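# Open the stapler cover past vertical and leave it

## Task

Swing the stapler's top cover open until it is well beyond vertical, so staples could go in from above, with the stapler left upright and open on the table by itself rather than held there by the robot; then release it and move the grippers away.

## Robot and tools

Robot: two 6-joint arms, left_arm and right_arm, each with a parallel two-finger gripper. Their bases sit in the scene frame at left_arm (-0.049, +0.268, 0) m, quat_wxyz (+0.999, 0, 0, -0.043), and right_arm (-0.013, -0.342, 0) m, quat_wxyz (+0.996, 0, 0, -0.084). Scene frame: origin on the table surface midway between the arms, +z up, +x outward over the table, +y toward left_arm. The names left and right refer to the arms, not to image sides.

execute_actions takes "actions", a list holding at most one item, plus optional "pictures" (boolean).
- Empty list: commands nothing and reports the current state, with camera images.
- Motion item: {"rows": [...], "steps": n}, n from 4 to 15 (default 15), each step 1/30 s. Every row is one list of 14 numbers covering both arms, even if only one moves: left_arm waist, shoulder, elbow, wrist pitch, wrist yaw, wrist roll, opening, then the same seven for right_arm. Joint values are absolute target angles in radians, in the same form Joint positions prints. Opening is an absolute target on a -1 (closed) to +1 (fully open) scale. Row k applies on step k; if rows run out, the last one repeats. Up to 15 rows.
- Wait item: {"steps": n}, n up to 300, sends nothing new; it returns once n steps have elapsed since the previous result, with your reply time counted toward that.
Images come back only for an empty list or when "pictures": true is passed. If a call is refused, nothing is sent to the robot.

Joint ranges per arm (rad): waist -2.618 to 3.054, shoulder 0.000 to 3.142, elbow 0.000 to 3.142, wrist pitch -1.571 to 1.571, wrist yaw -1.571 to 1.571, wrist roll -2.094 to 2.094. True stops may lie up to 0.036 rad away from these. A target beyond a range end by more than 0.036 rad, and farther out than the joint's last reported angle, gets the call refused; a target past the real stop is clipped there and a "joint sent to its limit" line may appear, possibly referring to an earlier action. Missing that line does not prove there is room left.

Motion behaviour: friction can leave a joint up to about 0.031 rad short, and changes smaller than that may not move it. Each joint's sent target stays within a lead of its measured angle (waist 0.202, shoulder 0.258, elbow 0.238, wrist pitch 0.573, wrist yaw and roll 0.522 rad), and targets are scaled back if they would put the gripper more than 70 mm from where it is. So large moves need several calls. Arms keep heading to the last commanded row while you think or wait, until they settle or a step is HELD. Each result is read 4 steps before its action ends; those 4 steps then run during your reply.

Result lines: the state line gives, per arm, end_effector_position (m) and end_effector_quat_wxyz in the scene frame; this point lies between the finger pads, just under 1 cm behind the tips, and its printed value can be off, more so at long reach. Gripper axes: fingers point along +z, close along y. Joint positions / Joint velocities give each arm's six joints (rad, rad/s) and the pad gap (m, m/s; 0.087 m is fully open). grip_measured is the measured opening on the command scale; each gripper's reading carries a fixed error up to about 1 mm. "joint command not followed" means a clearance check altered or blocked joint targets on some steps; the rest of the row still ran. HELD flags steps where your row was partly or fully not sent. MOTOR HOT warns from 75 °C; OVER-TEMPERATURE FAULT reports a stop (at 90 °C a 10 s stop of that arm; at 100 °C the arm goes limp and drops).

Gripping: to hold something, command an opening below grip_measured, about 0.02 lower for a firm grip, less for a lighter one. Pad force tops out near 20 N; closing fast can squeeze harder and may spring the fingers open.

Cameras: cam_left_wrist and cam_right_wrist, both 672x504, mounted on the wrists. Optical frame: +z forward, +x right in the image, +y down. Intrinsics: left fx=fy=401.079, cx=335.679, cy=251.809; right fx=fy=432.326, cx=334.521, cy=252.623, with some radial distortion.

zoom_image: {"camera": name, "region": [x0, y0, x1, y1]} in pixels of that camera's latest full image, top-left origin, at most 504 by 504; returns a sharper close-up. read_manual returns only licence texts and moves nothing. finished_scene {"scene": number} ends the current scene irreversibly and grades it; replying with no tool call ends everything.

Avoid: knocking or placing anything off the table, dropping or slamming parts, hard pushes, arms colliding or pressing on each other, and long loaded holds that heat motors. Occasional brief tugs on held parts or pushes on loose objects may happen. At the end the cover must stay open past vertical with nothing touching it, the grippers released and withdrawn.

Each tool is called after ">>>" as name([rows], argument=value, ...), one row to a line, values as JSON.

## Session

>>> execute_actions(actions=[])

Scene clock: 0.00 s of 4900.00 s.
left_arm: end_effector_position=(+0.3047, +0.1334, +0.1284) grip_measured=+0.988 end_effector_quat_wxyz=(+0.418, +0.726, +0.542, +0.069) | right_arm: end_effector_position=(+0.0177, -0.4489, +0.1008) grip_measured=+0.989 end_effector_quat_wxyz=(-0.106, +0.753, +0.610, -0.224)
Joint positions: left_arm=[-0.224  1.318  0.825 -0.257  0.345  1.398  0.087] | right_arm=[-0.707  1.233  0.885 -1.459  0.447  0.958  0.087]
Joint velocities: left_arm=[ 0.007  0.002  0.002  0.022 -0.007 -0.022 -0.   ] | right_arm=[ 0.002 -0.002 -0.007 -0.037  0.022  0.007  0.001]
Motor temperatures (°C, as the motors report them): left_arm=[23 20 22 21 22 19] | right_arm=[20 20 22 22 24 21]

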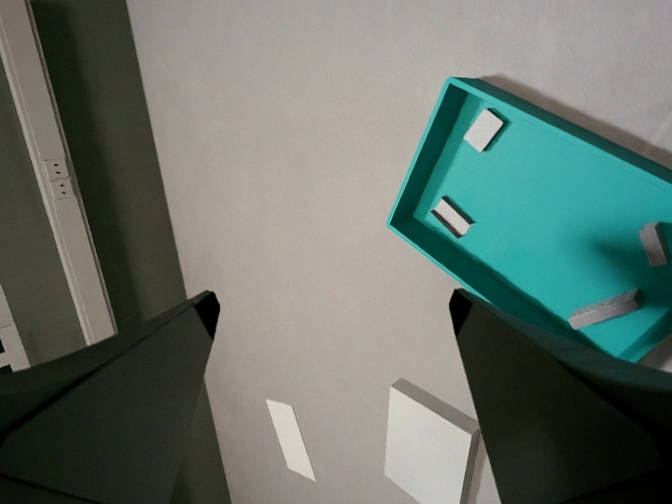

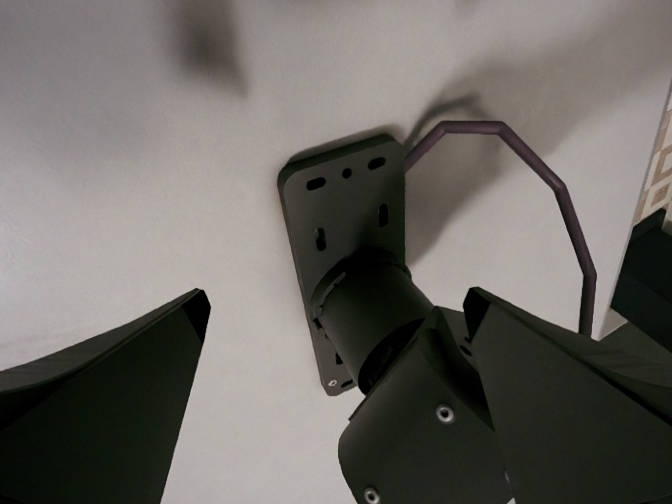

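>>> execute_actions([
  {"rows":[[-0.2,1.0,0.9,-0.4,0.15,0.7,1,-0.5,1.0,0.95,-1.0,0.2,0.5,1],[-0.2,0.9,0.85,-0.4,0.15,0.7,1,-0.4,0.9,0.95,-0.9,0.2,0.5,1],[-0.2,0.9,0.85,-0.4,0.15,0.7,1,-0.4,0.9,0.95,-0.9,0.2,0.5,1],[-0.2,0.9,0.85,-0.4,0.15,0.7,1,-0.4,0.9,0.95,-0.9,0.2,0.5,1],[-0.2,0.6,0.8,-0.5,0,0,1,0.4,0.6,0.8,-0.5,0,0,1]],"steps":15},
])

>>> execute_actions([
  {"steps":30},
], pictures=true)

Scene clock: 1.00 s of 4900.00 s.
left_arm: end_effector_position=(+0.2040, +0.1981, +0.2946) grip_measured=+0.988 end_effector_quat_wxyz=(+0.642, +0.276, +0.715, +0.011) | right_arm: end_effector_position=(+0.2096, -0.4121, +0.2212) grip_measured=+0.989 end_effector_quat_wxyz=(+0.508, +0.244, +0.825, -0.052)
Joint positions: left_arm=[-0.206  0.586  0.827 -0.418  0.059  0.396  0.087] | right_arm=[-0.104  0.627  0.831 -0.706  0.101  0.241  0.087]
Joint velocities: left_arm=[-0.002 -0.53   0.007 -0.11  -0.3   -2.674 -0.   ] | right_arm=[ 2.127 -0.823 -0.002  1.531 -0.637 -1.59  -0.001]
Motor temperatures (°C, as the motors report them): left_arm=[23 20 22 22 22 19] | right_arm=[20 20 22 22 24 21]
Steps of this call (steps 1 to 19: nothing new was sent; steps 20 to 30: the first 11 steps of this action). Readings (joint positions):
20: left_arm=[-0.223 1.298 0.827 -0.275 0.324 1.340] | right_arm=[-0.687 1.213 0.884 -1.427 0.429 0.910]
21: left_arm=[-0.220 1.249 0.827 -0.315 0.291 1.252] | right_arm=[-0.636 1.168 0.886 -1.363 0.396 0.854]
23: left_arm=[-0.210 1.099 0.827 -0.350 0.241 1.076] | right_arm=[-0.536 1.055 0.903 -1.237 0.346 0.761]
27: left_arm=[-0.206 0.744 0.827 -0.412 0.104 0.687] | right_arm=[-0.310 0.779 0.846 -0.896 0.184 0.453]
30: the state above

Scene clock: 2.00 s of 4900.00 s.
left_arm: end_effector_position=(+0.1944, +0.1939, +0.2750) grip_measured=+0.988 end_effector_quat_wxyz=(+0.608, +0.120, +0.780, -0.090) | right_arm: end_effector_position=(+0.2356, -0.2870, +0.2623) grip_measured=+0.989 end_effector_quat_wxyz=(+0.593, -0.083, +0.799, +0.064)
Joint positions: left_arm=[-0.206  0.585  0.827 -0.489  0.008  0.008  0.087] | right_arm=[ 0.39   0.598  0.819 -0.514  0.008  0.007  0.087]
Joint velocities: left_arm=[-0.012  0.007  0.012  0.007 -0.022 -0.022 -0.   ] | right_arm=[-0.007 -0.012  0.002 -0.051  0.037  0.066 -0.001]
Motor temperatures (°C, as the motors report them): left_arm=[23 20 22 22 22 19] | right_arm=[20 20 23 22 24 21]
Kept back: nothing.
Steps of this call (steps 1 to 4: the last 4 steps of your previous action; steps 5 to 30: the robot went on to your last target). Readings (joint positions):
1: left_arm=[-0.206 0.577 0.827 -0.422 0.049 0.317] | right_arm=[-0.031 0.607 0.831 -0.656 0.083 0.194]
2: left_arm=[-0.206 0.578 0.827 -0.428 0.041 0.254] | right_arm=[0.042 0.599 0.831 -0.619 0.068 0.156]
4: left_arm=[-0.206 0.584 0.827 -0.454 0.028 0.165] | right_arm=[0.188 0.598 0.829 -0.571 0.046 0.101]
8: left_arm=[-0.206 0.585 0.827 -0.478 0.016 0.071] | right_arm=[0.381 0.598 0.820 -0.535 0.013 0.043]
30: the state above

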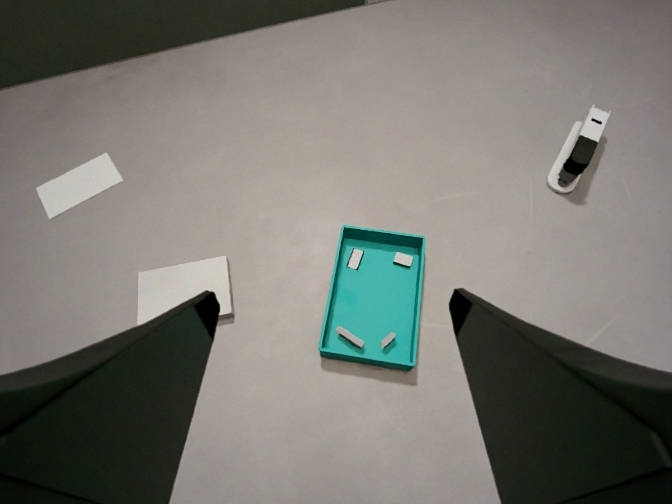

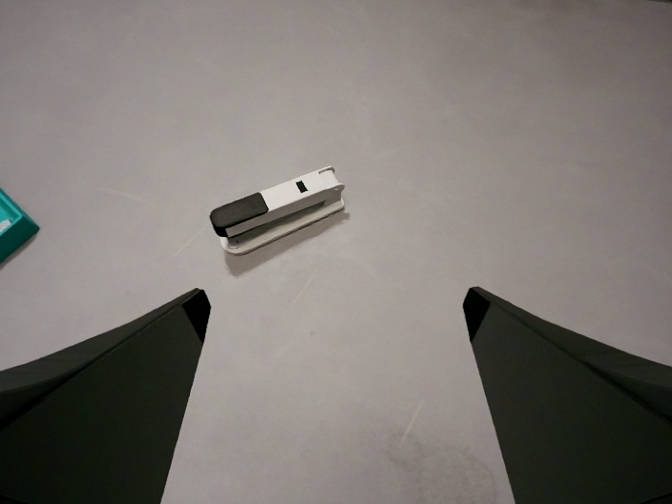

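>>> zoom_image(camera="cam_right_wrist", region=[190,140,370,290])

>>> zoom_image(camera="cam_left_wrist", region=[510,80,650,210])

Region (190, 140, 370, 290) of cam_right_wrist's 672x504 image, scaled by 2.800, with more detail than that image has.

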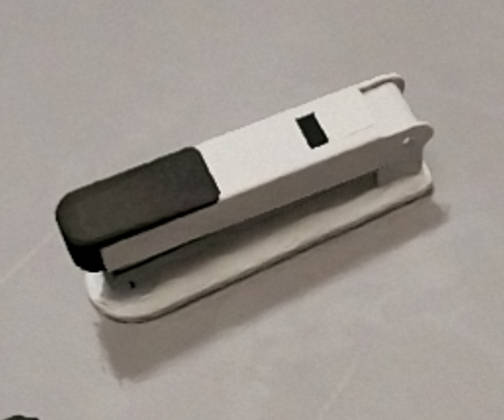

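Region (510, 80, 650, 210) of cam_left_wrist's 672x504 image, scaled by 3.600, with more detail than that image has; it fills the top 468 rows of this view, and the rest is white.

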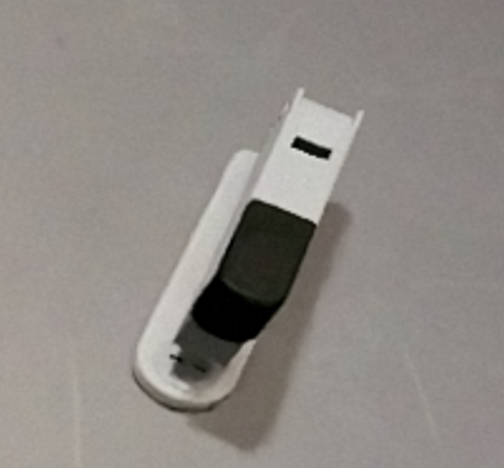

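>>> execute_actions([
  {"rows":[[-0.3,0.7,0.85,-0.4,0,0,1,0.39,0.6,0.8,-0.5,0,0,1],[-0.4,0.8,0.87,-0.35,0,0,1,0.39,0.6,0.8,-0.5,0,0,1],[-0.5,0.9,0.89,-0.3,0,0,1,0.39,0.6,0.8,-0.5,0,0,1],[-0.6,1.0,0.91,-0.25,0,0,1,0.39,0.6,0.8,-0.5,0,0,1],[-0.7,1.1,0.93,-0.2,0,0,1,0.39,0.6,0.8,-0.5,0,0,1],[-0.72,1.2,0.95,-0.15,0,0,1,0.39,0.6,0.8,-0.5,0,0,1],[-0.72,1.3,0.97,-0.1,0,0,1,0.39,0.6,0.8,-0.5,0,0,1],[-0.72,1.4,0.99,-0.05,0,0,1,0.39,0.6,0.8,-0.5,0,0,1],[-0.72,1.5,0.99,0,0,0,1,0.39,0.6,0.8,-0.5,0,0,1],[-0.72,1.6,0.99,0.05,0,0,1,0.39,0.6,0.8,-0.5,0,0,1],[-0.72,1.68,0.99,0.1,0,0,1,0.39,0.6,0.8,-0.5,0,0,1],[-0.72,1.76,0.99,0.17,0,0,1,0.39,0.6,0.8,-0.5,0,0,1]],"steps":15},
])

>>> execute_actions([
  {"steps":25},
], pictures=true)

Scene clock: 4.60 s of 4900.00 s.
left_arm: end_effector_position=(+0.2391, -0.0217, +0.2078) grip_measured=+0.988 end_effector_quat_wxyz=(+0.502, +0.324, +0.775, -0.207) | right_arm: end_effector_position=(+0.2356, -0.2871, +0.2623) grip_measured=+0.989 end_effector_quat_wxyz=(+0.593, -0.083, +0.799, +0.064)
Joint positions: left_arm=[-0.703  1.291  0.974 -0.105 -0.     0.004  0.087] | right_arm=[ 0.39   0.598  0.819 -0.514  0.008  0.006  0.087]
Joint velocities: left_arm=[-0.359  2.288  0.339  1.663  0.007 -0.051  0.001] | right_arm=[-0.012 -0.012  0.002 -0.007  0.007  0.022  0.   ]
Motor temperatures (°C, as the motors report them): left_arm=[23 20 22 23 22 19] | right_arm=[20 20 23 24 24 21]
Steps of this call (steps 1 to 15: the robot went on to your last target; steps 16 to 67: nothing new was sent; steps 68 to 78: the first 11 steps of this action). Readings (joint positions):
68: left_arm=[-0.220 0.595 0.829 -0.482 0.001 0.006] | right_arm=[0.390 0.598 0.819 -0.514 0.008 0.006]
69: left_arm=[-0.268 0.631 0.838 -0.461 -0.006 0.005] | right_arm=[0.390 0.598 0.819 -0.514 0.008 0.006]
71: left_arm=[-0.399 0.766 0.874 -0.394 -0.009 0.004] | right_arm=[0.390 0.598 0.819 -0.514 0.008 0.006]
75: left_arm=[-0.624 1.057 0.931 -0.254 -0.008 0.004] | right_arm=[0.390 0.598 0.819 -0.514 0.008 0.006]
78: the state above

Scene clock: 5.43 s of 4900.00 s.
left_arm: end_effector_position=(+0.2738, -0.0653, +0.0588) grip_measured=+0.988 end_effector_quat_wxyz=(+0.417, +0.350, +0.820, -0.176) | right_arm: end_effector_position=(+0.2356, -0.2871, +0.2623) grip_measured=+0.989 end_effector_quat_wxyz=(+0.593, -0.083, +0.799, +0.064)
Joint positions: left_arm=[-0.716  1.773  0.981  0.16   0.001  0.004  0.087] | right_arm=[ 0.39   0.598  0.819 -0.514  0.008  0.006  0.087]
Joint velocities: left_arm=[-0.002 -0.022 -0.002 -0.007  0.007  0.022 -0.002] | right_arm=[-0.002 -0.002  0.007  0.051  0.051 -0.037 -0.001]
Motor temperatures (°C, as the motors report them): left_arm=[23 20 22 23 22 19] | right_arm=[20 20 23 24 24 21]
Kept back: nothing.
Steps of this call (steps 1 to 4: the last 4 steps of your previous action; steps 5 to 25: the robot went on to your last target). Readings (joint positions):
1: left_arm=[-0.711 1.371 0.983 -0.048 0.000 0.004] | right_arm=[0.390 0.598 0.819 -0.514 0.008 0.006]
2: left_arm=[-0.715 1.451 0.988 0.003 0.001 0.004] | right_arm=[0.390 0.598 0.819 -0.514 0.008 0.006]
4: left_arm=[-0.716 1.602 0.990 0.070 0.001 0.004] | right_arm=[0.390 0.598 0.819 -0.514 0.008 0.006]
8: left_arm=[-0.716 1.782 0.984 0.093 0.001 0.004] | right_arm=[0.390 0.598 0.819 -0.514 0.008 0.006]
25: the state above

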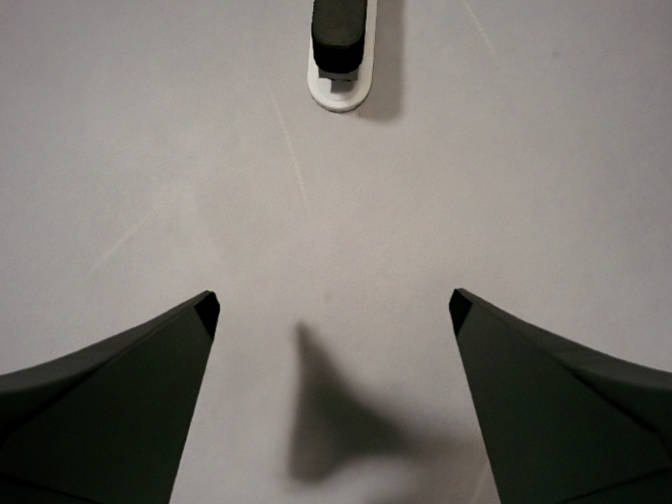

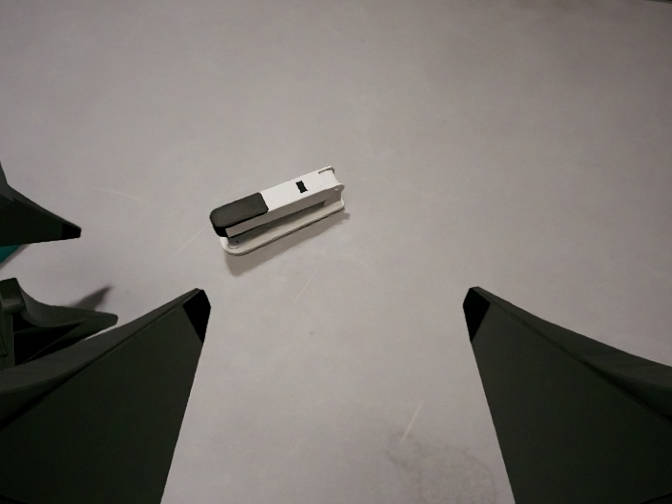

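>>> execute_actions([
  {"rows":[[-0.73,1.80,1.02,0.21,0,0,1,0.39,0.6,0.8,-0.5,0,0,1],[-0.73,1.84,1.05,0.25,0,0,1,0.39,0.6,0.8,-0.5,0,0,1],[-0.73,1.88,1.08,0.29,0,0,1,0.39,0.6,0.8,-0.5,0,0,1],[-0.73,1.92,1.11,0.33,0,0,1,0.39,0.6,0.8,-0.5,0,0,1],[-0.73,1.96,1.14,0.37,0,0,1,0.39,0.6,0.8,-0.5,0,0,1],[-0.73,2.0,1.17,0.40,0,0,1,0.39,0.6,0.8,-0.5,0,0,1],[-0.73,2.04,1.19,0.43,0,0,1,0.39,0.6,0.8,-0.5,0,0,1],[-0.73,2.08,1.22,0.46,0,0,1,0.39,0.6,0.8,-0.5,0,0,1],[-0.73,2.12,1.24,0.49,0,0,1,0.39,0.6,0.8,-0.5,0,0,1],[-0.73,2.16,1.26,0.52,0,0,1,0.39,0.6,0.8,-0.5,0,0,1],[-0.73,2.2,1.285,0.54,0,0,1,0.39,0.6,0.8,-0.5,0,0,1]],"steps":15},
])

>>> execute_actions([
  {"steps":15},
], pictures=true)

Scene clock: 6.63 s of 4900.00 s.
left_arm: end_effector_position=(+0.3414, -0.1411, +0.0474) grip_measured=+0.988 end_effector_quat_wxyz=(+0.492, +0.334, +0.776, -0.210) | right_arm: end_effector_position=(+0.2356, -0.2871, +0.2623) grip_measured=+0.989 end_effector_quat_wxyz=(+0.593, -0.083, +0.799, +0.064)
Joint positions: left_arm=[-0.723  2.106  1.234  0.431  0.001  0.004  0.087] | right_arm=[ 0.39   0.598  0.819 -0.514  0.008  0.006  0.087]
Joint velocities: left_arm=[ 0.002  1.155  0.667  0.828 -0.037 -0.007  0.   ] | right_arm=[ 0.017  0.002 -0.002 -0.051 -0.022  0.007  0.   ]
Motor temperatures (°C, as the motors report them): left_arm=[23 21 23 23 22 19] | right_arm=[20 20 23 24 24 21]
Steps of this call (steps 1 to 25: the robot went on to your last target; steps 26 to 36: the first 11 steps of this action). Readings (joint positions):
26: left_arm=[-0.716 1.774 0.983 0.164 0.001 0.004] | right_arm=[0.390 0.598 0.819 -0.514 0.008 0.006]
27: left_arm=[-0.718 1.782 0.991 0.171 0.001 0.004] | right_arm=[0.390 0.598 0.819 -0.514 0.008 0.006]
29: left_arm=[-0.721 1.830 1.038 0.211 0.001 0.004] | right_arm=[0.390 0.598 0.819 -0.514 0.008 0.006]
33: left_arm=[-0.723 1.985 1.162 0.339 0.001 0.004] | right_arm=[0.390 0.598 0.819 -0.514 0.008 0.006]
36: the state above

Scene clock: 7.13 s of 4900.00 s.
left_arm: end_effector_position=(+0.3510, -0.1512, +0.0255) grip_measured=+0.988 end_effector_quat_wxyz=(+0.503, +0.331, +0.769, -0.214) | right_arm: end_effector_position=(+0.2356, -0.2871, +0.2623) grip_measured=+0.989 end_effector_quat_wxyz=(+0.593, -0.083, +0.799, +0.064)
Joint positions: left_arm=[-0.723  2.201  1.26   0.527  0.001  0.004  0.087] | right_arm=[ 0.39   0.598  0.819 -0.514  0.008  0.006  0.087]
Joint velocities: left_arm=[-0.027 -0.002 -0.017  0.066  0.051  0.066  0.001] | right_arm=[-0.007  0.007  0.007  0.022  0.007 -0.022 -0.001]
Motor temperatures (°C, as the motors report them): left_arm=[23 21 23 24 22 19] | right_arm=[20 20 23 25 24 21]
Kept back: nothing.
Steps of this call (steps 1 to 4: the last 4 steps of your previous action; steps 5 to 15: the robot went on to your last target). Readings (joint positions):
1: left_arm=[-0.723 2.142 1.252 0.455 0.001 0.004] | right_arm=[0.390 0.598 0.819 -0.514 0.008 0.006]
2: left_arm=[-0.723 2.168 1.260 0.470 0.001 0.004] | right_arm=[0.390 0.598 0.819 -0.514 0.008 0.006]
4: left_arm=[-0.723 2.195 1.260 0.480 0.001 0.004] | right_arm=[0.390 0.598 0.819 -0.514 0.008 0.006]
8: left_arm=[-0.723 2.201 1.260 0.502 0.001 0.004] | right_arm=[0.390 0.598 0.819 -0.514 0.008 0.006]
15: the state above

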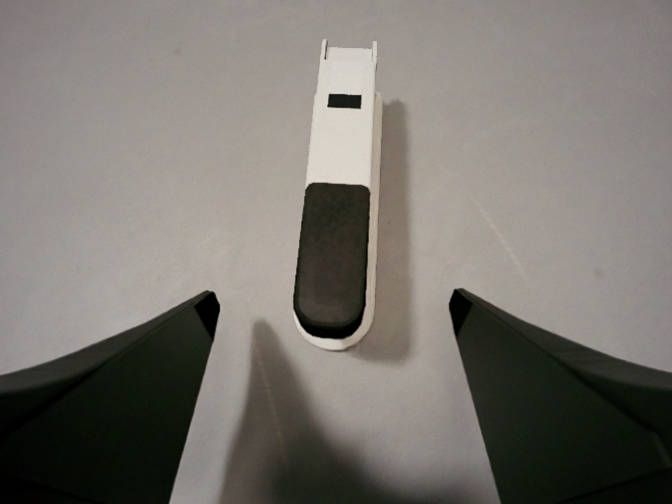

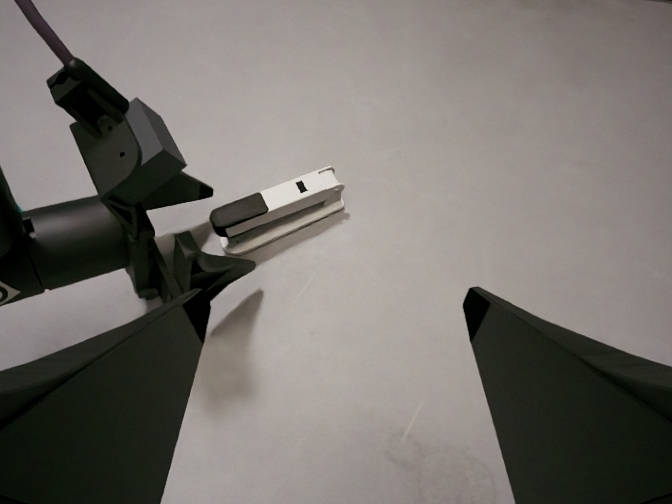

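>>> execute_actions([
  {"rows":[[-0.73,2.21,1.29,0.55,0,0,0.8,0.39,0.6,0.8,-0.5,0,0,1],[-0.73,2.22,1.295,0.565,0,0,0.6,0.39,0.6,0.8,-0.5,0,0,1],[-0.73,2.235,1.3,0.58,0,0,0.5,0.39,0.6,0.8,-0.5,0,0,1],[-0.73,2.245,1.3,0.59,0,0,0.4,0.39,0.6,0.8,-0.5,0,0,1],[-0.73,2.255,1.3,0.595,0,0,0.3,0.39,0.6,0.8,-0.5,0,0,1]],"steps":15},
])

>>> execute_actions([
  {"steps":10},
], pictures=true)

Scene clock: 7.77 s of 4900.00 s.
left_arm: end_effector_position=(+0.3577, -0.1582, +0.0240) grip_measured=+0.300 end_effector_quat_wxyz=(+0.516, +0.327, +0.760, -0.220) | right_arm: end_effector_position=(+0.2356, -0.2871, +0.2623) grip_measured=+0.989 end_effector_quat_wxyz=(+0.593, -0.083, +0.799, +0.064)
Joint positions: left_arm=[-0.723  2.238  1.28   0.578  0.001  0.004  0.057] | right_arm=[ 0.39   0.598  0.819 -0.514  0.008  0.006  0.087]
Joint velocities: left_arm=[ 0.002  0.017  0.007 -0.037 -0.037  0.066 -0.   ] | right_arm=[-0.017 -0.002  0.027  0.007 -0.037 -0.007 -0.   ]
Motor temperatures (°C, as the motors report them): left_arm=[23 22 23 24 22 19] | right_arm=[20 20 23 25 24 21]
Steps of this call (steps 1 to 8: the robot went on to your last target; steps 9 to 19: the first 11 steps of this action). Readings (joint positions):
9: left_arm=[-0.723 2.201 1.260 0.532 0.001 0.004] | right_arm=[0.390 0.598 0.819 -0.514 0.008 0.006]
10: left_arm=[-0.723 2.201 1.260 0.535 0.001 0.004] | right_arm=[0.390 0.598 0.819 -0.514 0.008 0.006]
12: left_arm=[-0.723 2.209 1.268 0.548 0.001 0.004] | right_arm=[0.390 0.598 0.819 -0.514 0.008 0.006]
16: left_arm=[-0.723 2.230 1.280 0.576 0.001 0.004] | right_arm=[0.390 0.598 0.819 -0.514 0.008 0.006]
19: the state above

Scene clock: 8.10 s of 4900.00 s.
left_arm: end_effector_position=(+0.3584, -0.1589, +0.0254) grip_measured=+0.300 end_effector_quat_wxyz=(+0.519, +0.327, +0.758, -0.221) | right_arm: end_effector_position=(+0.2356, -0.2871, +0.2623) grip_measured=+0.989 end_effector_quat_wxyz=(+0.593, -0.083, +0.799, +0.064)
Joint positions: left_arm=[-0.723  2.238  1.28   0.586  0.001  0.004  0.057] | right_arm=[ 0.39   0.598  0.819 -0.514  0.008  0.006  0.087]
Joint velocities: left_arm=[ 0.007  0.012 -0.017  0.081 -0.037  0.037 -0.002] | right_arm=[-0.002 -0.007 -0.027 -0.007 -0.007 -0.007 -0.001]
Motor temperatures (°C, as the motors report them): left_arm=[23 22 23 24 22 19] | right_arm=[20 20 23 25 24 21]
Kept back: nothing.
Steps of this call (steps 1 to 4: the last 4 steps of your previous action; steps 5 to 10: the robot went on to your last target). Readings (joint positions):
1: left_arm=[-0.723 2.238 1.280 0.578 0.001 0.004] | right_arm=[0.390 0.598 0.819 -0.514 0.008 0.006]
2: left_arm=[-0.723 2.238 1.280 0.579 0.001 0.004] | right_arm=[0.390 0.598 0.819 -0.514 0.008 0.006]
4: left_arm=[-0.723 2.238 1.280 0.582 0.001 0.004] | right_arm=[0.390 0.598 0.819 -0.514 0.008 0.006]
8: left_arm=[-0.723 2.238 1.280 0.585 0.001 0.004] | right_arm=[0.390 0.598 0.819 -0.514 0.008 0.006]
10: the state above

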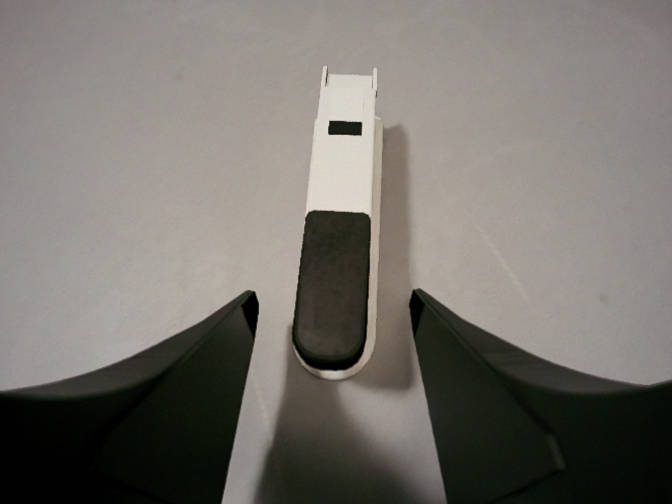

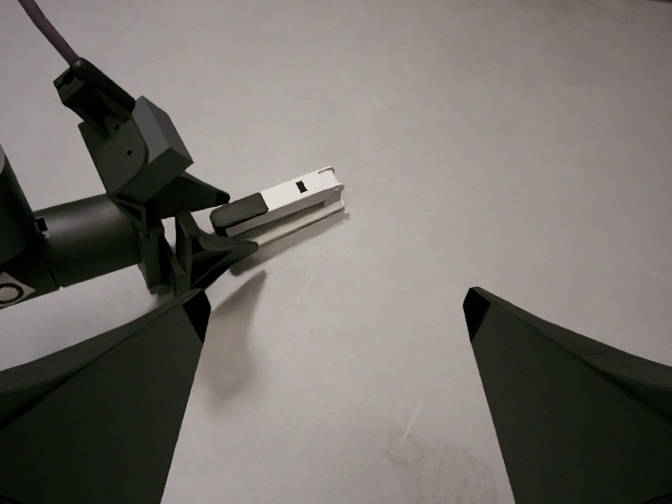

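>>> execute_actions([
  {"rows":[[-0.73,2.28,1.29,0.586,0,0,0.2,0.39,0.6,0.8,-0.5,0,0,1]],"steps":14},
])

Scene clock: 8.53 s of 4900.00 s.
left_arm: end_effector_position=(+0.3568, -0.1572, +0.0107) grip_measured=+0.200 end_effector_quat_wxyz=(+0.510, +0.329, +0.765, -0.217) | right_arm: end_effector_position=(+0.2356, -0.2871, +0.2623) grip_measured=+0.989 end_effector_quat_wxyz=(+0.593, -0.083, +0.799, +0.064)
Joint positions: left_arm=[-0.723  2.265  1.28   0.588  0.001  0.004  0.053] | right_arm=[ 0.39   0.598  0.819 -0.514  0.008  0.006  0.087]
Joint velocities: left_arm=[ 0.007  0.017 -0.002  0.007 -0.037  0.051 -0.   ] | right_arm=[ 0.002 -0.012 -0.017 -0.081 -0.037 -0.022 -0.001]
Motor temperatures (°C, as the motors report them): left_arm=[23 22 23 24 22 19] | right_arm=[20 20 23 25 24 21]
Steps of this call (steps 1 to 3: the robot went on to your last target; steps 4 to 13: the first 10 steps of this action). Readings (joint positions):
4: left_arm=[-0.723 2.240 1.280 0.587 0.001 0.004] | right_arm=[0.390 0.598 0.819 -0.514 0.008 0.006]
5: left_arm=[-0.723 2.243 1.280 0.590 0.001 0.004] | right_arm=[0.390 0.598 0.819 -0.514 0.008 0.006]
7: left_arm=[-0.723 2.253 1.280 0.590 0.001 0.004] | right_arm=[0.390 0.598 0.819 -0.514 0.008 0.006]
11: left_arm=[-0.723 2.264 1.280 0.588 0.001 0.004] | right_arm=[0.390 0.598 0.819 -0.514 0.008 0.006]
13: the state above

Close slowly.

>>> execute_actions([
  {"rows":[[-0.73,2.28,1.29,0.586,0,0,0.1,0.39,0.6,0.8,-0.5,0,0,1],[-0.73,2.28,1.29,0.586,0,0,0.03,0.39,0.6,0.8,-0.5,0,0,1],[-0.73,2.28,1.29,0.586,0,0,-0.04,0.39,0.6,0.8,-0.5,0,0,1],[-0.73,2.28,1.29,0.586,0,0,-0.1,0.39,0.6,0.8,-0.5,0,0,1],[-0.73,2.28,1.29,0.586,0,0,-0.15,0.39,0.6,0.8,-0.5,0,0,1],[-0.73,2.28,1.29,0.586,0,0,-0.19,0.39,0.6,0.8,-0.5,0,0,1],[-0.73,2.28,1.29,0.586,0,0,-0.22,0.39,0.6,0.8,-0.5,0,0,1],[-0.73,2.28,1.29,0.586,0,0,-0.25,0.39,0.6,0.8,-0.5,0,0,1],[-0.73,2.28,1.29,0.586,0,0,-0.28,0.39,0.6,0.8,-0.5,0,0,1]],"steps":15},
])

>>> execute_actions([
  {"steps":8},
], pictures=true)

Scene clock: 10.13 s of 4900.00 s.
left_arm: end_effector_position=(+0.3568, -0.1572, +0.0107) grip_measured=-0.279 end_effector_quat_wxyz=(+0.510, +0.329, +0.765, -0.217) | right_arm: end_effector_position=(+0.2356, -0.2871, +0.2623) grip_measured=+0.989 end_effector_quat_wxyz=(+0.593, -0.083, +0.799, +0.064)
Joint positions: left_arm=[-0.723  2.265  1.28   0.588  0.001  0.004  0.032] | right_arm=[ 0.39   0.598  0.819 -0.514  0.008  0.006  0.087]
Joint velocities: left_arm=[ 0.007  0.007  0.002 -0.007  0.007 -0.007 -0.001] | right_arm=[-0.017  0.002  0.017  0.037  0.007 -0.007 -0.001]
Motor temperatures (°C, as the motors report them): left_arm=[23 23 23 24 22 19] | right_arm=[20 20 23 26 24 21]
Steps of this call (steps 1 to 4: the last 4 steps of your previous action; steps 5 to 15: the robot went on to your last target; steps 16 to 37: nothing new was sent; steps 38 to 48: the first 11 steps of this action). Readings (joint positions):
38: left_arm=[-0.723 2.265 1.280 0.588 0.001 0.004] | right_arm=[0.390 0.598 0.819 -0.514 0.008 0.006]
39: left_arm=[-0.723 2.265 1.280 0.588 0.001 0.004] | right_arm=[0.390 0.598 0.819 -0.514 0.008 0.006]
41: left_arm=[-0.723 2.265 1.280 0.588 0.001 0.004] | right_arm=[0.390 0.598 0.819 -0.514 0.008 0.006]
45: left_arm=[-0.723 2.265 1.280 0.588 0.001 0.004] | right_arm=[0.390 0.598 0.819 -0.514 0.008 0.006]
48: the state above

Scene clock: 10.40 s of 4900.00 s.
left_arm: end_effector_position=(+0.3568, -0.1572, +0.0107) grip_measured=-0.280 end_effector_quat_wxyz=(+0.510, +0.329, +0.765, -0.217) | right_arm: end_effector_position=(+0.2356, -0.2871, +0.2623) grip_measured=+0.989 end_effector_quat_wxyz=(+0.593, -0.083, +0.799, +0.064)
Joint positions: left_arm=[-0.723  2.265  1.28   0.588  0.001  0.004  0.032] | right_arm=[ 0.39   0.598  0.819 -0.514  0.008  0.006  0.087]
Joint velocities: left_arm=[-0.022 -0.002  0.002  0.007  0.037  0.037 -0.001] | right_arm=[-0.007 -0.002  0.007  0.022 -0.066  0.051 -0.   ]
Motor temperatures (°C, as the motors report them): left_arm=[23 23 23 25 22 19] | right_arm=[20 20 23 26 24 21]
Kept back: nothing.
Steps of this call (steps 1 to 4: the last 4 steps of your previous action; steps 5 to 8: the robot went on to your last target). Readings (joint positions):
1: left_arm=[-0.723 2.265 1.280 0.588 0.001 0.004] | right_arm=[0.390 0.598 0.819 -0.514 0.008 0.006]
2: left_arm=[-0.723 2.265 1.280 0.588 0.001 0.004] | right_arm=[0.390 0.598 0.819 -0.514 0.008 0.006]
4: left_arm=[-0.723 2.265 1.280 0.588 0.001 0.004] | right_arm=[0.390 0.598 0.819 -0.514 0.008 0.006]
8: the state above

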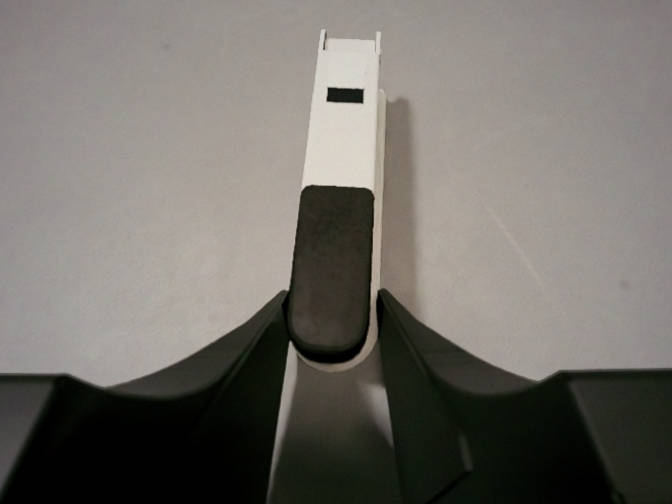

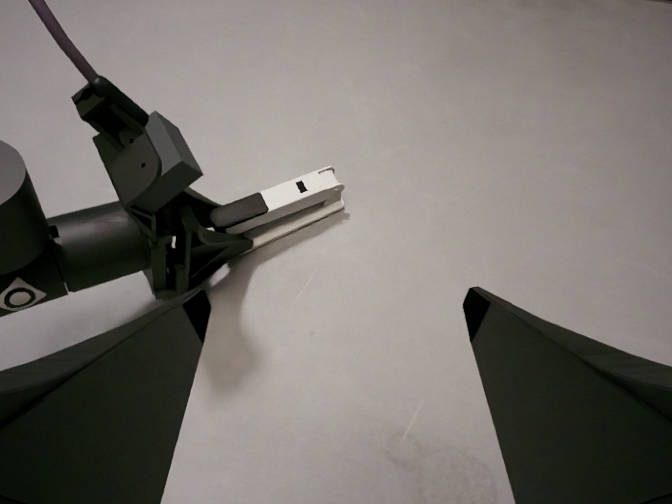

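>>> execute_actions([
  {"rows":[[-0.73,2.28,1.29,0.586,0,0,-0.1,0.39,0.6,0.8,-0.5,0,0,1],[-0.73,2.28,1.29,0.586,0,0,0,0.39,0.6,0.8,-0.5,0,0,1],[-0.73,2.28,1.29,0.586,0,0,0,0.39,0.6,0.8,-0.5,0,0,1],[-0.73,2.296,1.30,0.586,0,0,0,0.39,0.6,0.8,-0.5,0,0,1]],"steps":15},
])

>>> zoom_image(camera="cam_right_wrist", region=[150,150,360,310])

>>> execute_actions(actions=[])

Scene clock: 11.00 s of 4900.00 s.
left_arm: end_effector_position=(+0.3560, -0.1563, +0.0035) grip_measured=+0.000 end_effector_quat_wxyz=(+0.505, +0.331, +0.768, -0.215) | right_arm: end_effector_position=(+0.2356, -0.2871, +0.2623) grip_measured=+0.989 end_effector_quat_wxyz=(+0.593, -0.083, +0.799, +0.064)
Joint positions: left_arm=[-0.723  2.278  1.28   0.589  0.001  0.004  0.044] | right_arm=[ 0.39   0.598  0.819 -0.514  0.008  0.006  0.087]
Joint velocities: left_arm=[-0.022  0.007 -0.002 -0.022 -0.037 -0.007 -0.   ] | right_arm=[ 0.007 -0.017 -0.002  0.037  0.007 -0.022 -0.   ]
Motor temperatures (°C, as the motors report them): left_arm=[23 23 23 25 22 19] | right_arm=[20 20 23 26 24 21]
Steps of this call (steps 1 to 7: the robot went on to your last target; steps 8 to 18: the first 11 steps of this action). Readings (joint positions):
8: left_arm=[-0.723 2.265 1.280 0.588 0.001 0.004] | right_arm=[0.390 0.598 0.819 -0.514 0.008 0.006]
9: left_arm=[-0.723 2.265 1.280 0.588 0.001 0.004] | right_arm=[0.390 0.598 0.819 -0.514 0.008 0.006]
11: left_arm=[-0.723 2.266 1.280 0.588 0.001 0.004] | right_arm=[0.390 0.598 0.819 -0.514 0.008 0.006]
15: left_arm=[-0.723 2.274 1.280 0.589 0.001 0.004] | right_arm=[0.390 0.598 0.819 -0.514 0.008 0.006]
18: the state above

Region (150, 150, 360, 310) of cam_right_wrist's 672x504 image, scaled by 2.400, with more detail than that image has; it fills the top 384 rows of this view, and the rest is white.

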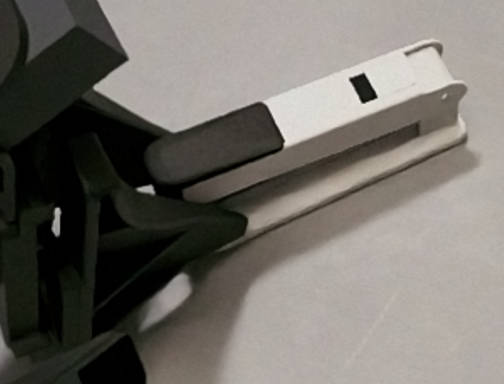

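Scene clock: 11.13 s of 4900.00 s.
left_arm: end_effector_position=(+0.3559, -0.1563, +0.0033) grip_measured=+0.000 end_effector_quat_wxyz=(+0.505, +0.331, +0.768, -0.215) | right_arm: end_effector_position=(+0.2356, -0.2871, +0.2623) grip_measured=+0.989 end_effector_quat_wxyz=(+0.593, -0.083, +0.799, +0.064)
Joint positions: left_arm=[-0.723  2.278  1.28   0.589  0.001  0.004  0.044] | right_arm=[ 0.39   0.598  0.819 -0.514  0.008  0.006  0.087]
Joint velocities: left_arm=[-0.002 -0.017 -0.002 -0.007 -0.022 -0.007 -0.001] | right_arm=[-0.007  0.002  0.007  0.051  0.022 -0.007  0.   ]
Motor temperatures (°C, as the motors report them): left_arm=[23 23 23 25 22 19] | right_arm=[20 20 23 26 24 21]
Kept back: nothing.
Steps of this call (steps 1 to 4: the last 4 steps of your previous action). Readings (joint positions):
1: left_arm=[-0.723 2.278 1.280 0.589 0.001 0.004] | right_arm=[0.390 0.598 0.819 -0.514 0.008 0.006]
2: left_arm=[-0.723 2.278 1.280 0.589 0.001 0.004] | right_arm=[0.390 0.598 0.819 -0.514 0.008 0.006]
4: the state above

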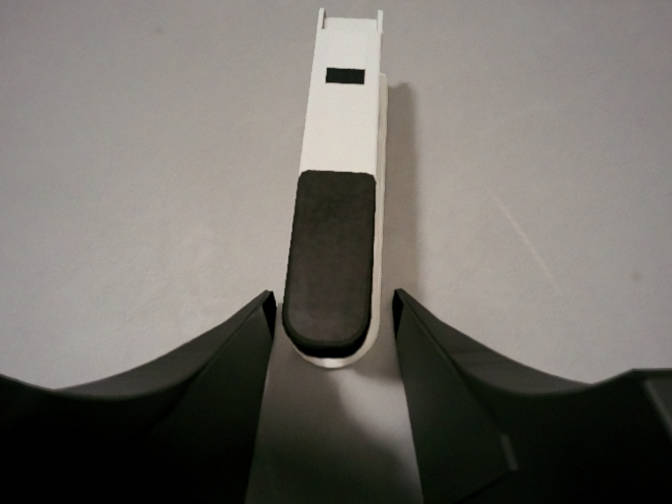

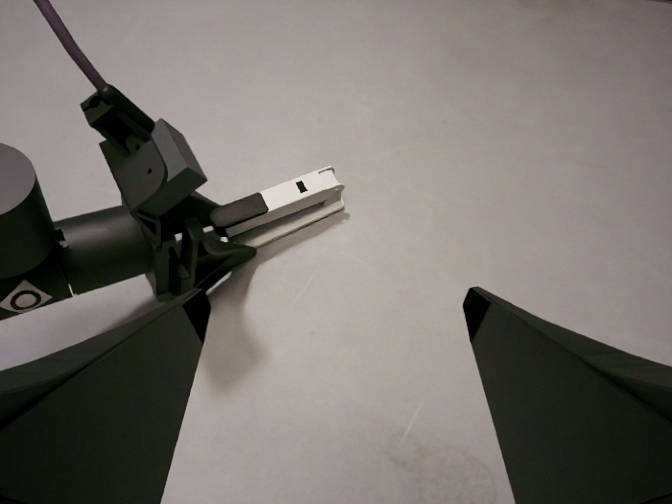

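>>> execute_actions([
  {"rows":[[-0.73,2.31,1.29,0.586,0,0,0,0.39,0.6,0.8,-0.5,0,0,1]],"steps":14},
])

>>> execute_actions([
  {"rows":[[-0.73,2.31,1.29,0.586,0,0,-0.05,0.39,0.6,0.8,-0.5,0,0,1],[-0.73,2.31,1.29,0.586,0,0,-0.1,0.39,0.6,0.8,-0.5,0,0,1],[-0.73,2.31,1.29,0.586,0,0,-0.14,0.39,0.6,0.8,-0.5,0,0,1],[-0.73,2.31,1.29,0.586,0,0,-0.18,0.39,0.6,0.8,-0.5,0,0,1],[-0.73,2.31,1.29,0.586,0,0,-0.21,0.39,0.6,0.8,-0.5,0,0,1],[-0.73,2.31,1.29,0.586,0,0,-0.24,0.39,0.6,0.8,-0.5,0,0,1],[-0.73,2.31,1.29,0.586,0,0,-0.27,0.39,0.6,0.8,-0.5,0,0,1],[-0.73,2.31,1.29,0.586,0,0,-0.3,0.39,0.6,0.8,-0.5,0,0,1]],"steps":15},
], pictures=true)

Scene clock: 11.83 s of 4900.00 s.
left_arm: end_effector_position=(+0.3560, -0.1563, +0.0011) grip_measured=+0.000 end_effector_quat_wxyz=(+0.504, +0.331, +0.768, -0.215) | right_arm: end_effector_position=(+0.2356, -0.2871, +0.2623) grip_measured=+0.989 end_effector_quat_wxyz=(+0.593, -0.083, +0.799, +0.064)
Joint positions: left_arm=[-0.723  2.284  1.28   0.594  0.001  0.004  0.044] | right_arm=[ 0.39   0.598  0.819 -0.514  0.008  0.006  0.087]
Joint velocities: left_arm=[ 0.002  0.002  0.022 -0.022 -0.007 -0.007 -0.   ] | right_arm=[ 0.012  0.002 -0.027  0.022 -0.066  0.007  0.   ]
Motor temperatures (°C, as the motors report them): left_arm=[23 24 24 25 22 19] | right_arm=[20 20 23 26 24 21]
Steps of this call (steps 1 to 11: the robot went on to your last target; steps 12 to 21: the first 10 steps of this action). Readings (joint positions):
12: left_arm=[-0.723 2.279 1.280 0.589 0.001 0.004] | right_arm=[0.390 0.598 0.819 -0.514 0.008 0.006]
13: left_arm=[-0.723 2.280 1.280 0.589 0.001 0.004] | right_arm=[0.390 0.598 0.819 -0.514 0.008 0.006]
15: left_arm=[-0.723 2.284 1.280 0.593 0.001 0.004] | right_arm=[0.390 0.598 0.819 -0.514 0.008 0.006]
19: left_arm=[-0.723 2.284 1.280 0.594 0.001 0.004] | right_arm=[0.390 0.598 0.819 -0.514 0.008 0.006]
21: the state above

Scene clock: 12.33 s of 4900.00 s.
left_arm: end_effector_position=(+0.3560, -0.1563, +0.0012) grip_measured=-0.237 end_effector_quat_wxyz=(+0.505, +0.331, +0.768, -0.215) | right_arm: end_effector_position=(+0.2356, -0.2871, +0.2623) grip_measured=+0.989 end_effector_quat_wxyz=(+0.593, -0.083, +0.799, +0.064)
Joint positions: left_arm=[-0.723  2.284  1.28   0.594  0.     0.004  0.033] | right_arm=[ 0.39   0.598  0.819 -0.514  0.008  0.006  0.087]
Joint velocities: left_arm=[ 0.002 -0.012  0.007 -0.066  0.037 -0.022 -0.   ] | right_arm=[ 0.012 -0.002 -0.002  0.007  0.037  0.022 -0.001]
Motor temperatures (°C, as the motors report them): left_arm=[23 24 24 25 22 19] | right_arm=[20 20 24 26 24 21]
Steps of this call (steps 1 to 4: the last 4 steps of your previous action; steps 5 to 15: the first 11 steps of this action). Readings (joint positions):
5: left_arm=[-0.723 2.284 1.280 0.594 0.001 0.004] | right_arm=[0.390 0.598 0.819 -0.514 0.008 0.006]
6: left_arm=[-0.723 2.284 1.280 0.594 0.001 0.004] | right_arm=[0.390 0.598 0.819 -0.514 0.008 0.006]
8: left_arm=[-0.723 2.284 1.280 0.594 0.001 0.004] | right_arm=[0.390 0.598 0.819 -0.514 0.008 0.006]
12: left_arm=[-0.723 2.284 1.280 0.594 0.000 0.004] | right_arm=[0.390 0.598 0.819 -0.514 0.008 0.006]
15: the state above

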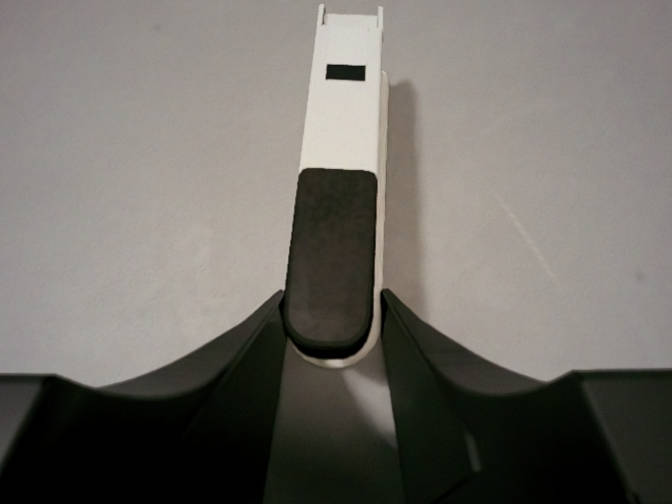

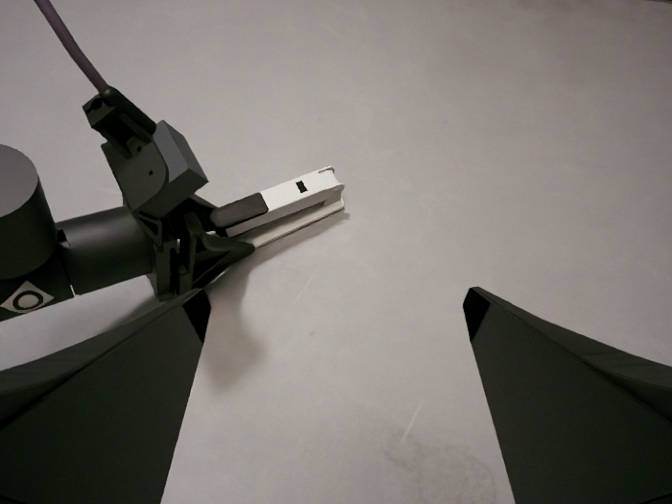

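>>> execute_actions([
  {"rows":[[-0.745,2.3,1.29,0.59,0,0,-0.27,0.35,0.6,0.8,-0.5,0,0,1],[-0.76,2.3,1.29,0.59,0,0,-0.27,0.3,0.6,0.8,-0.5,0,0,1],[-0.775,2.3,1.29,0.59,0,0,-0.27,0.25,0.6,0.8,-0.5,0,0,1],[-0.79,2.3,1.29,0.59,0,0,-0.27,0.2,0.6,0.8,-0.5,0,0,1],[-0.805,2.3,1.29,0.59,0,0,-0.27,0.15,0.6,0.8,-0.5,0,0,1],[-0.82,2.3,1.29,0.59,0,0,-0.27,0.1,0.6,0.8,-0.5,0,0,1],[-0.835,2.3,1.29,0.59,0,0,-0.27,0.1,0.6,0.8,-0.5,0,0,1],[-0.85,2.3,1.29,0.59,0,0,-0.27,0.1,0.6,0.8,-0.5,0,0,1],[-0.865,2.3,1.29,0.59,0,0,-0.27,0.1,0.6,0.8,-0.5,0,0,1],[-0.88,2.3,1.29,0.59,0,0,-0.27,0.1,0.6,0.8,-0.5,0,0,1],[-0.895,2.3,1.29,0.59,0,0,-0.27,0.1,0.6,0.8,-0.5,0,0,1],[-0.91,2.3,1.29,0.59,0,0,-0.27,0.1,0.6,0.8,-0.5,0,0,1]],"steps":15},
])

>>> execute_actions([
  {"steps":15},
], pictures=true)

Scene clock: 13.43 s of 4900.00 s.
left_arm: end_effector_position=(+0.3056, -0.1993, +0.0014) grip_measured=-0.237 end_effector_quat_wxyz=(+0.498, +0.368, +0.750, -0.232) | right_arm: end_effector_position=(+0.2411, -0.3568, +0.2623) grip_measured=+0.989 end_effector_quat_wxyz=(+0.596, +0.026, +0.802, -0.017)
Joint positions: left_arm=[-0.847  2.284  1.28   0.595 -0.037  0.004  0.033] | right_arm=[ 0.111  0.598  0.819 -0.514  0.003  0.005  0.087]
Joint velocities: left_arm=[-0.545  0.002 -0.012  0.022 -0.022 -0.095  0.001] | right_arm=[ 0.007  0.012 -0.002 -0.022 -0.007  0.022  0.   ]
Motor temperatures (°C, as the motors report them): left_arm=[23 24 24 25 22 19] | right_arm=[20 20 24 27 24 21]
Steps of this call (steps 1 to 4: the last 4 steps of your previous action; steps 5 to 15: the robot went on to your last target; steps 16 to 22: nothing new was sent; steps 23 to 33: the first 11 steps of this action). Readings (joint positions):
23: left_arm=[-0.724 2.284 1.280 0.594 -0.000 0.004] | right_arm=[0.385 0.598 0.819 -0.514 0.006 0.006]
24: left_arm=[-0.727 2.284 1.280 0.594 -0.005 0.004] | right_arm=[0.367 0.598 0.819 -0.514 0.003 0.006]
26: left_arm=[-0.738 2.284 1.280 0.594 -0.020 0.004] | right_arm=[0.291 0.598 0.819 -0.514 -0.001 0.005]
30: left_arm=[-0.791 2.284 1.280 0.595 -0.036 0.004] | right_arm=[0.126 0.598 0.819 -0.514 0.003 0.005]
33: the state above

Scene clock: 13.93 s of 4900.00 s.
left_arm: end_effector_position=(+0.2727, -0.2227, +0.0014) grip_measured=-0.237 end_effector_quat_wxyz=(+0.487, +0.395, +0.736, -0.253) | right_arm: end_effector_position=(+0.2411, -0.3568, +0.2623) grip_measured=+0.989 end_effector_quat_wxyz=(+0.596, +0.026, +0.802, -0.017)
Joint positions: left_arm=[-0.912  2.284  1.28   0.595 -0.024  0.004  0.033] | right_arm=[ 0.111  0.598  0.819 -0.514  0.003  0.005  0.087]
Joint velocities: left_arm=[-0.002 -0.002  0.007 -0.037 -0.022 -0.037  0.   ] | right_arm=[ 0.007  0.007  0.002 -0.066 -0.007 -0.007 -0.001]
Motor temperatures (°C, as the motors report them): left_arm=[23 24 24 25 22 19] | right_arm=[20 20 24 27 24 21]
Kept back: nothing.
Steps of this call (steps 1 to 4: the last 4 steps of your previous action; steps 5 to 15: the robot went on to your last target). Readings (joint positions):
1: left_arm=[-0.865 2.284 1.280 0.595 -0.037 0.004] | right_arm=[0.111 0.598 0.819 -0.514 0.003 0.005]
2: left_arm=[-0.882 2.284 1.280 0.595 -0.036 0.004] | right_arm=[0.111 0.598 0.819 -0.514 0.003 0.005]
4: left_arm=[-0.905 2.284 1.280 0.595 -0.031 0.004] | right_arm=[0.111 0.598 0.819 -0.514 0.003 0.005]
8: left_arm=[-0.912 2.284 1.280 0.595 -0.024 0.004] | right_arm=[0.111 0.598 0.819 -0.514 0.003 0.005]
15: the state above

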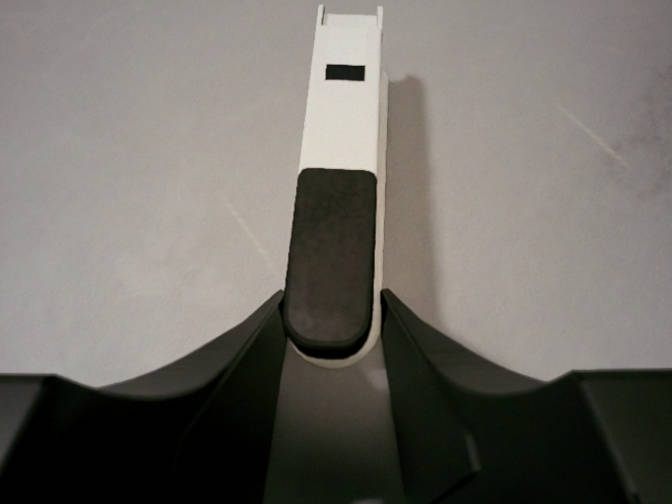

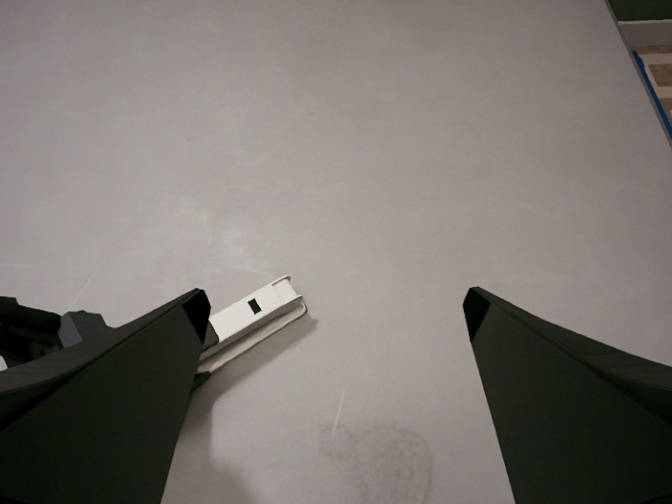

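>>> execute_actions([
  {"rows":[[-0.91,2.3,1.29,0.59,0,0,-0.27,0.09,0.7,0.87,-0.57,-0.02,0.08,0.9],[-0.91,2.3,1.29,0.59,0,0,-0.27,0.07,0.8,0.94,-0.64,-0.04,0.16,0.8],[-0.91,2.3,1.29,0.59,0,0,-0.27,0.05,0.9,1.01,-0.71,-0.06,0.24,0.7],[-0.91,2.3,1.29,0.59,0,0,-0.27,0.05,1.0,1.08,-0.78,-0.08,0.32,0.6],[-0.91,2.3,1.29,0.59,0,0,-0.27,0.05,1.1,1.15,-0.85,-0.1,0.4,0.5],[-0.91,2.3,1.29,0.59,0,0,-0.27,0.05,1.2,1.22,-0.92,-0.12,0.48,0.4],[-0.91,2.3,1.29,0.59,0,0,-0.27,0.05,1.3,1.29,-0.99,-0.14,0.56,0.3],[-0.91,2.3,1.29,0.59,0,0,-0.27,0.05,1.4,1.36,-1.06,-0.16,0.64,0.3],[-0.91,2.3,1.29,0.59,0,0,-0.27,0.05,1.5,1.42,-1.13,-0.18,0.72,0.3],[-0.91,2.3,1.29,0.59,0,0,-0.27,0.05,1.6,1.47,-1.2,-0.2,0.8,0.3],[-0.91,2.3,1.29,0.59,0,0,-0.27,0.05,1.7,1.52,-1.26,-0.22,0.88,0.3],[-0.91,2.3,1.29,0.59,0,0,-0.27,0.05,1.8,1.56,-1.32,-0.24,0.96,0.3],[-0.91,2.3,1.29,0.59,0,0,-0.27,0.05,1.86,1.58,-1.36,-0.26,1.0,0.3],[-0.91,2.3,1.29,0.59,0,0,-0.27,0.05,1.91,1.59,-1.39,-0.27,1.04,0.3]],"steps":15},
])

>>> execute_actions([
  {"rows":[[-0.91,2.3,1.29,0.59,0,0,-0.27,0.05,1.91,1.59,-1.39,-0.27,1.04,0.3],[-0.91,2.3,1.29,0.59,0,0,-0.27,0.05,1.91,1.59,-1.39,-0.27,1.04,0.3],[-0.91,2.3,1.29,0.59,0,0,-0.27,0.05,1.91,1.59,-1.39,-0.27,1.04,0.3],[-0.91,2.3,1.29,0.59,0,0,-0.27,0.08,1.91,1.59,-1.39,-0.27,1.04,0.3],[-0.91,2.3,1.29,0.59,0,0,-0.27,0.11,1.91,1.59,-1.39,-0.27,1.04,0.3],[-0.91,2.3,1.29,0.59,0,0,-0.27,0.14,1.91,1.59,-1.39,-0.27,1.04,0.3],[-0.91,2.3,1.29,0.59,0,0,-0.27,0.17,1.91,1.59,-1.39,-0.27,1.04,0.3],[-0.91,2.3,1.29,0.59,0,0,-0.27,0.2,1.91,1.59,-1.39,-0.27,1.04,0.3]],"steps":15},
])

>>> execute_actions([
  {"steps":12},
], pictures=true)

Scene clock: 15.63 s of 4900.00 s.
left_arm: end_effector_position=(+0.2727, -0.2227, +0.0014) grip_measured=-0.237 end_effector_quat_wxyz=(+0.487, +0.395, +0.736, -0.253) | right_arm: end_effector_position=(+0.3299, -0.3331, +0.2264) grip_measured=+0.300 end_effector_quat_wxyz=(+0.298, +0.291, +0.899, +0.134)
Joint positions: left_arm=[-0.912  2.284  1.28   0.595 -0.024  0.004  0.033] | right_arm=[ 0.061  1.404  1.439 -0.952 -0.134  0.563  0.057]
Joint velocities: left_arm=[-0.002 -0.007 -0.002 -0.051  0.037 -0.022  0.   ] | right_arm=[-0.017  2.43   1.678 -1.663 -0.535  2.059 -0.   ]
Motor temperatures (°C, as the motors report them): left_arm=[23 25 24 26 22 19] | right_arm=[20 20 24 27 24 21]
Steps of this call (steps 1 to 15: the robot went on to your last target; steps 16 to 40: nothing new was sent; steps 41 to 51: the first 11 steps of this action). Readings (joint positions):
41: left_arm=[-0.912 2.284 1.280 0.595 -0.024 0.004] | right_arm=[0.109 0.608 0.826 -0.522 0.001 0.014]
42: left_arm=[-0.912 2.284 1.280 0.595 -0.024 0.004] | right_arm=[0.103 0.644 0.854 -0.545 -0.006 0.038]
44: left_arm=[-0.912 2.284 1.280 0.595 -0.024 0.004] | right_arm=[0.077 0.792 0.966 -0.611 -0.025 0.117]
48: left_arm=[-0.912 2.284 1.280 0.595 -0.024 0.004] | right_arm=[0.061 1.145 1.246 -0.789 -0.081 0.352]
51: the state above

Scene clock: 16.13 s of 4900.00 s.
left_arm: end_effector_position=(+0.2727, -0.2227, +0.0014) grip_measured=-0.237 end_effector_quat_wxyz=(+0.487, +0.395, +0.736, -0.253) | right_arm: end_effector_position=(+0.2940, -0.2549, +0.1048) grip_measured=+0.300 end_effector_quat_wxyz=(-0.119, +0.478, +0.867, +0.079)
Joint positions: left_arm=[-0.912  2.284  1.28   0.595 -0.024  0.004  0.033] | right_arm=[ 0.195  1.92   1.574 -1.354 -0.257  1.016  0.057]
Joint velocities: left_arm=[-0.012  0.002 -0.017 -0.007  0.051 -0.066 -0.   ] | right_arm=[ 0.437 -0.076  0.051 -0.095 -0.154  0.081 -0.   ]
Motor temperatures (°C, as the motors report them): left_arm=[23 25 24 26 22 19] | right_arm=[20 20 24 27 24 21]
Steps of this call (steps 1 to 4: the last 4 steps of your previous action; steps 5 to 15: the first 11 steps of this action). Readings (joint positions):
5: left_arm=[-0.912 2.284 1.280 0.595 -0.024 0.004] | right_arm=[0.061 1.812 1.590 -1.181 -0.216 0.864]
6: left_arm=[-0.912 2.284 1.280 0.595 -0.024 0.004] | right_arm=[0.061 1.875 1.589 -1.212 -0.225 0.898]
8: left_arm=[-0.912 2.284 1.280 0.595 -0.024 0.004] | right_arm=[0.062 1.947 1.575 -1.266 -0.237 0.947]
12: left_arm=[-0.912 2.284 1.280 0.595 -0.024 0.004] | right_arm=[0.121 1.937 1.571 -1.332 -0.243 1.000]
15: the state above

Scene clock: 16.53 s of 4900.00 s.
left_arm: end_effector_position=(+0.2727, -0.2227, +0.0014) grip_measured=-0.237 end_effector_quat_wxyz=(+0.487, +0.395, +0.736, -0.253) | right_arm: end_effector_position=(+0.2900, -0.2495, +0.1071) grip_measured=+0.300 end_effector_quat_wxyz=(-0.128, +0.480, +0.865, +0.077)
Joint positions: left_arm=[-0.912  2.284  1.28   0.595 -0.024  0.004  0.033] | right_arm=[ 0.207  1.919  1.576 -1.371 -0.265  1.032  0.057]
Joint velocities: left_arm=[-0.002  0.002  0.002 -0.007 -0.051  0.022 -0.   ] | right_arm=[ 0.012 -0.002 -0.012 -0.037  0.022 -0.007 -0.001]
Motor temperatures (°C, as the motors report them): left_arm=[23 25 24 26 22 19] | right_arm=[20 20 24 27 24 21]
Kept back: nothing.
Steps of this call (steps 1 to 4: the last 4 steps of your previous action; steps 5 to 12: the robot went on to your last target). Readings (joint positions):
1: left_arm=[-0.912 2.284 1.280 0.595 -0.024 0.004] | right_arm=[0.205 1.919 1.575 -1.358 -0.261 1.019]
2: left_arm=[-0.912 2.284 1.280 0.595 -0.024 0.004] | right_arm=[0.208 1.919 1.576 -1.361 -0.264 1.022]
4: left_arm=[-0.912 2.284 1.280 0.595 -0.024 0.004] | right_arm=[0.207 1.919 1.576 -1.365 -0.265 1.026]
8: left_arm=[-0.912 2.284 1.280 0.595 -0.024 0.004] | right_arm=[0.207 1.919 1.576 -1.370 -0.265 1.030]
12: the state above

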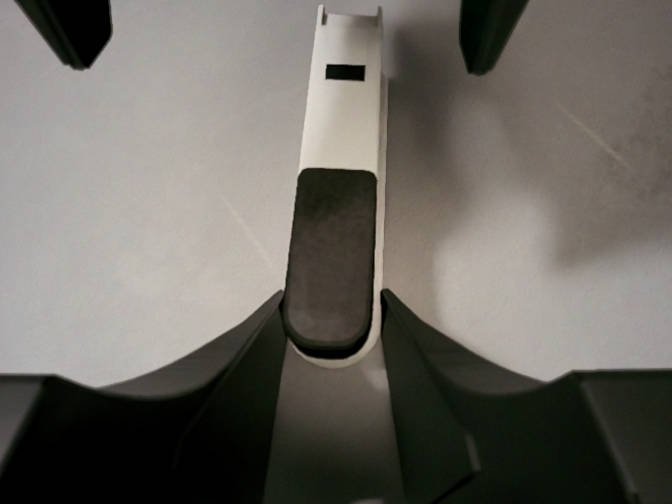

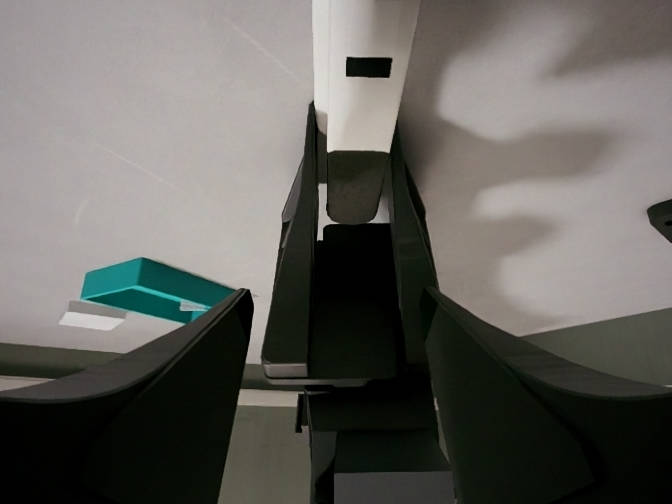

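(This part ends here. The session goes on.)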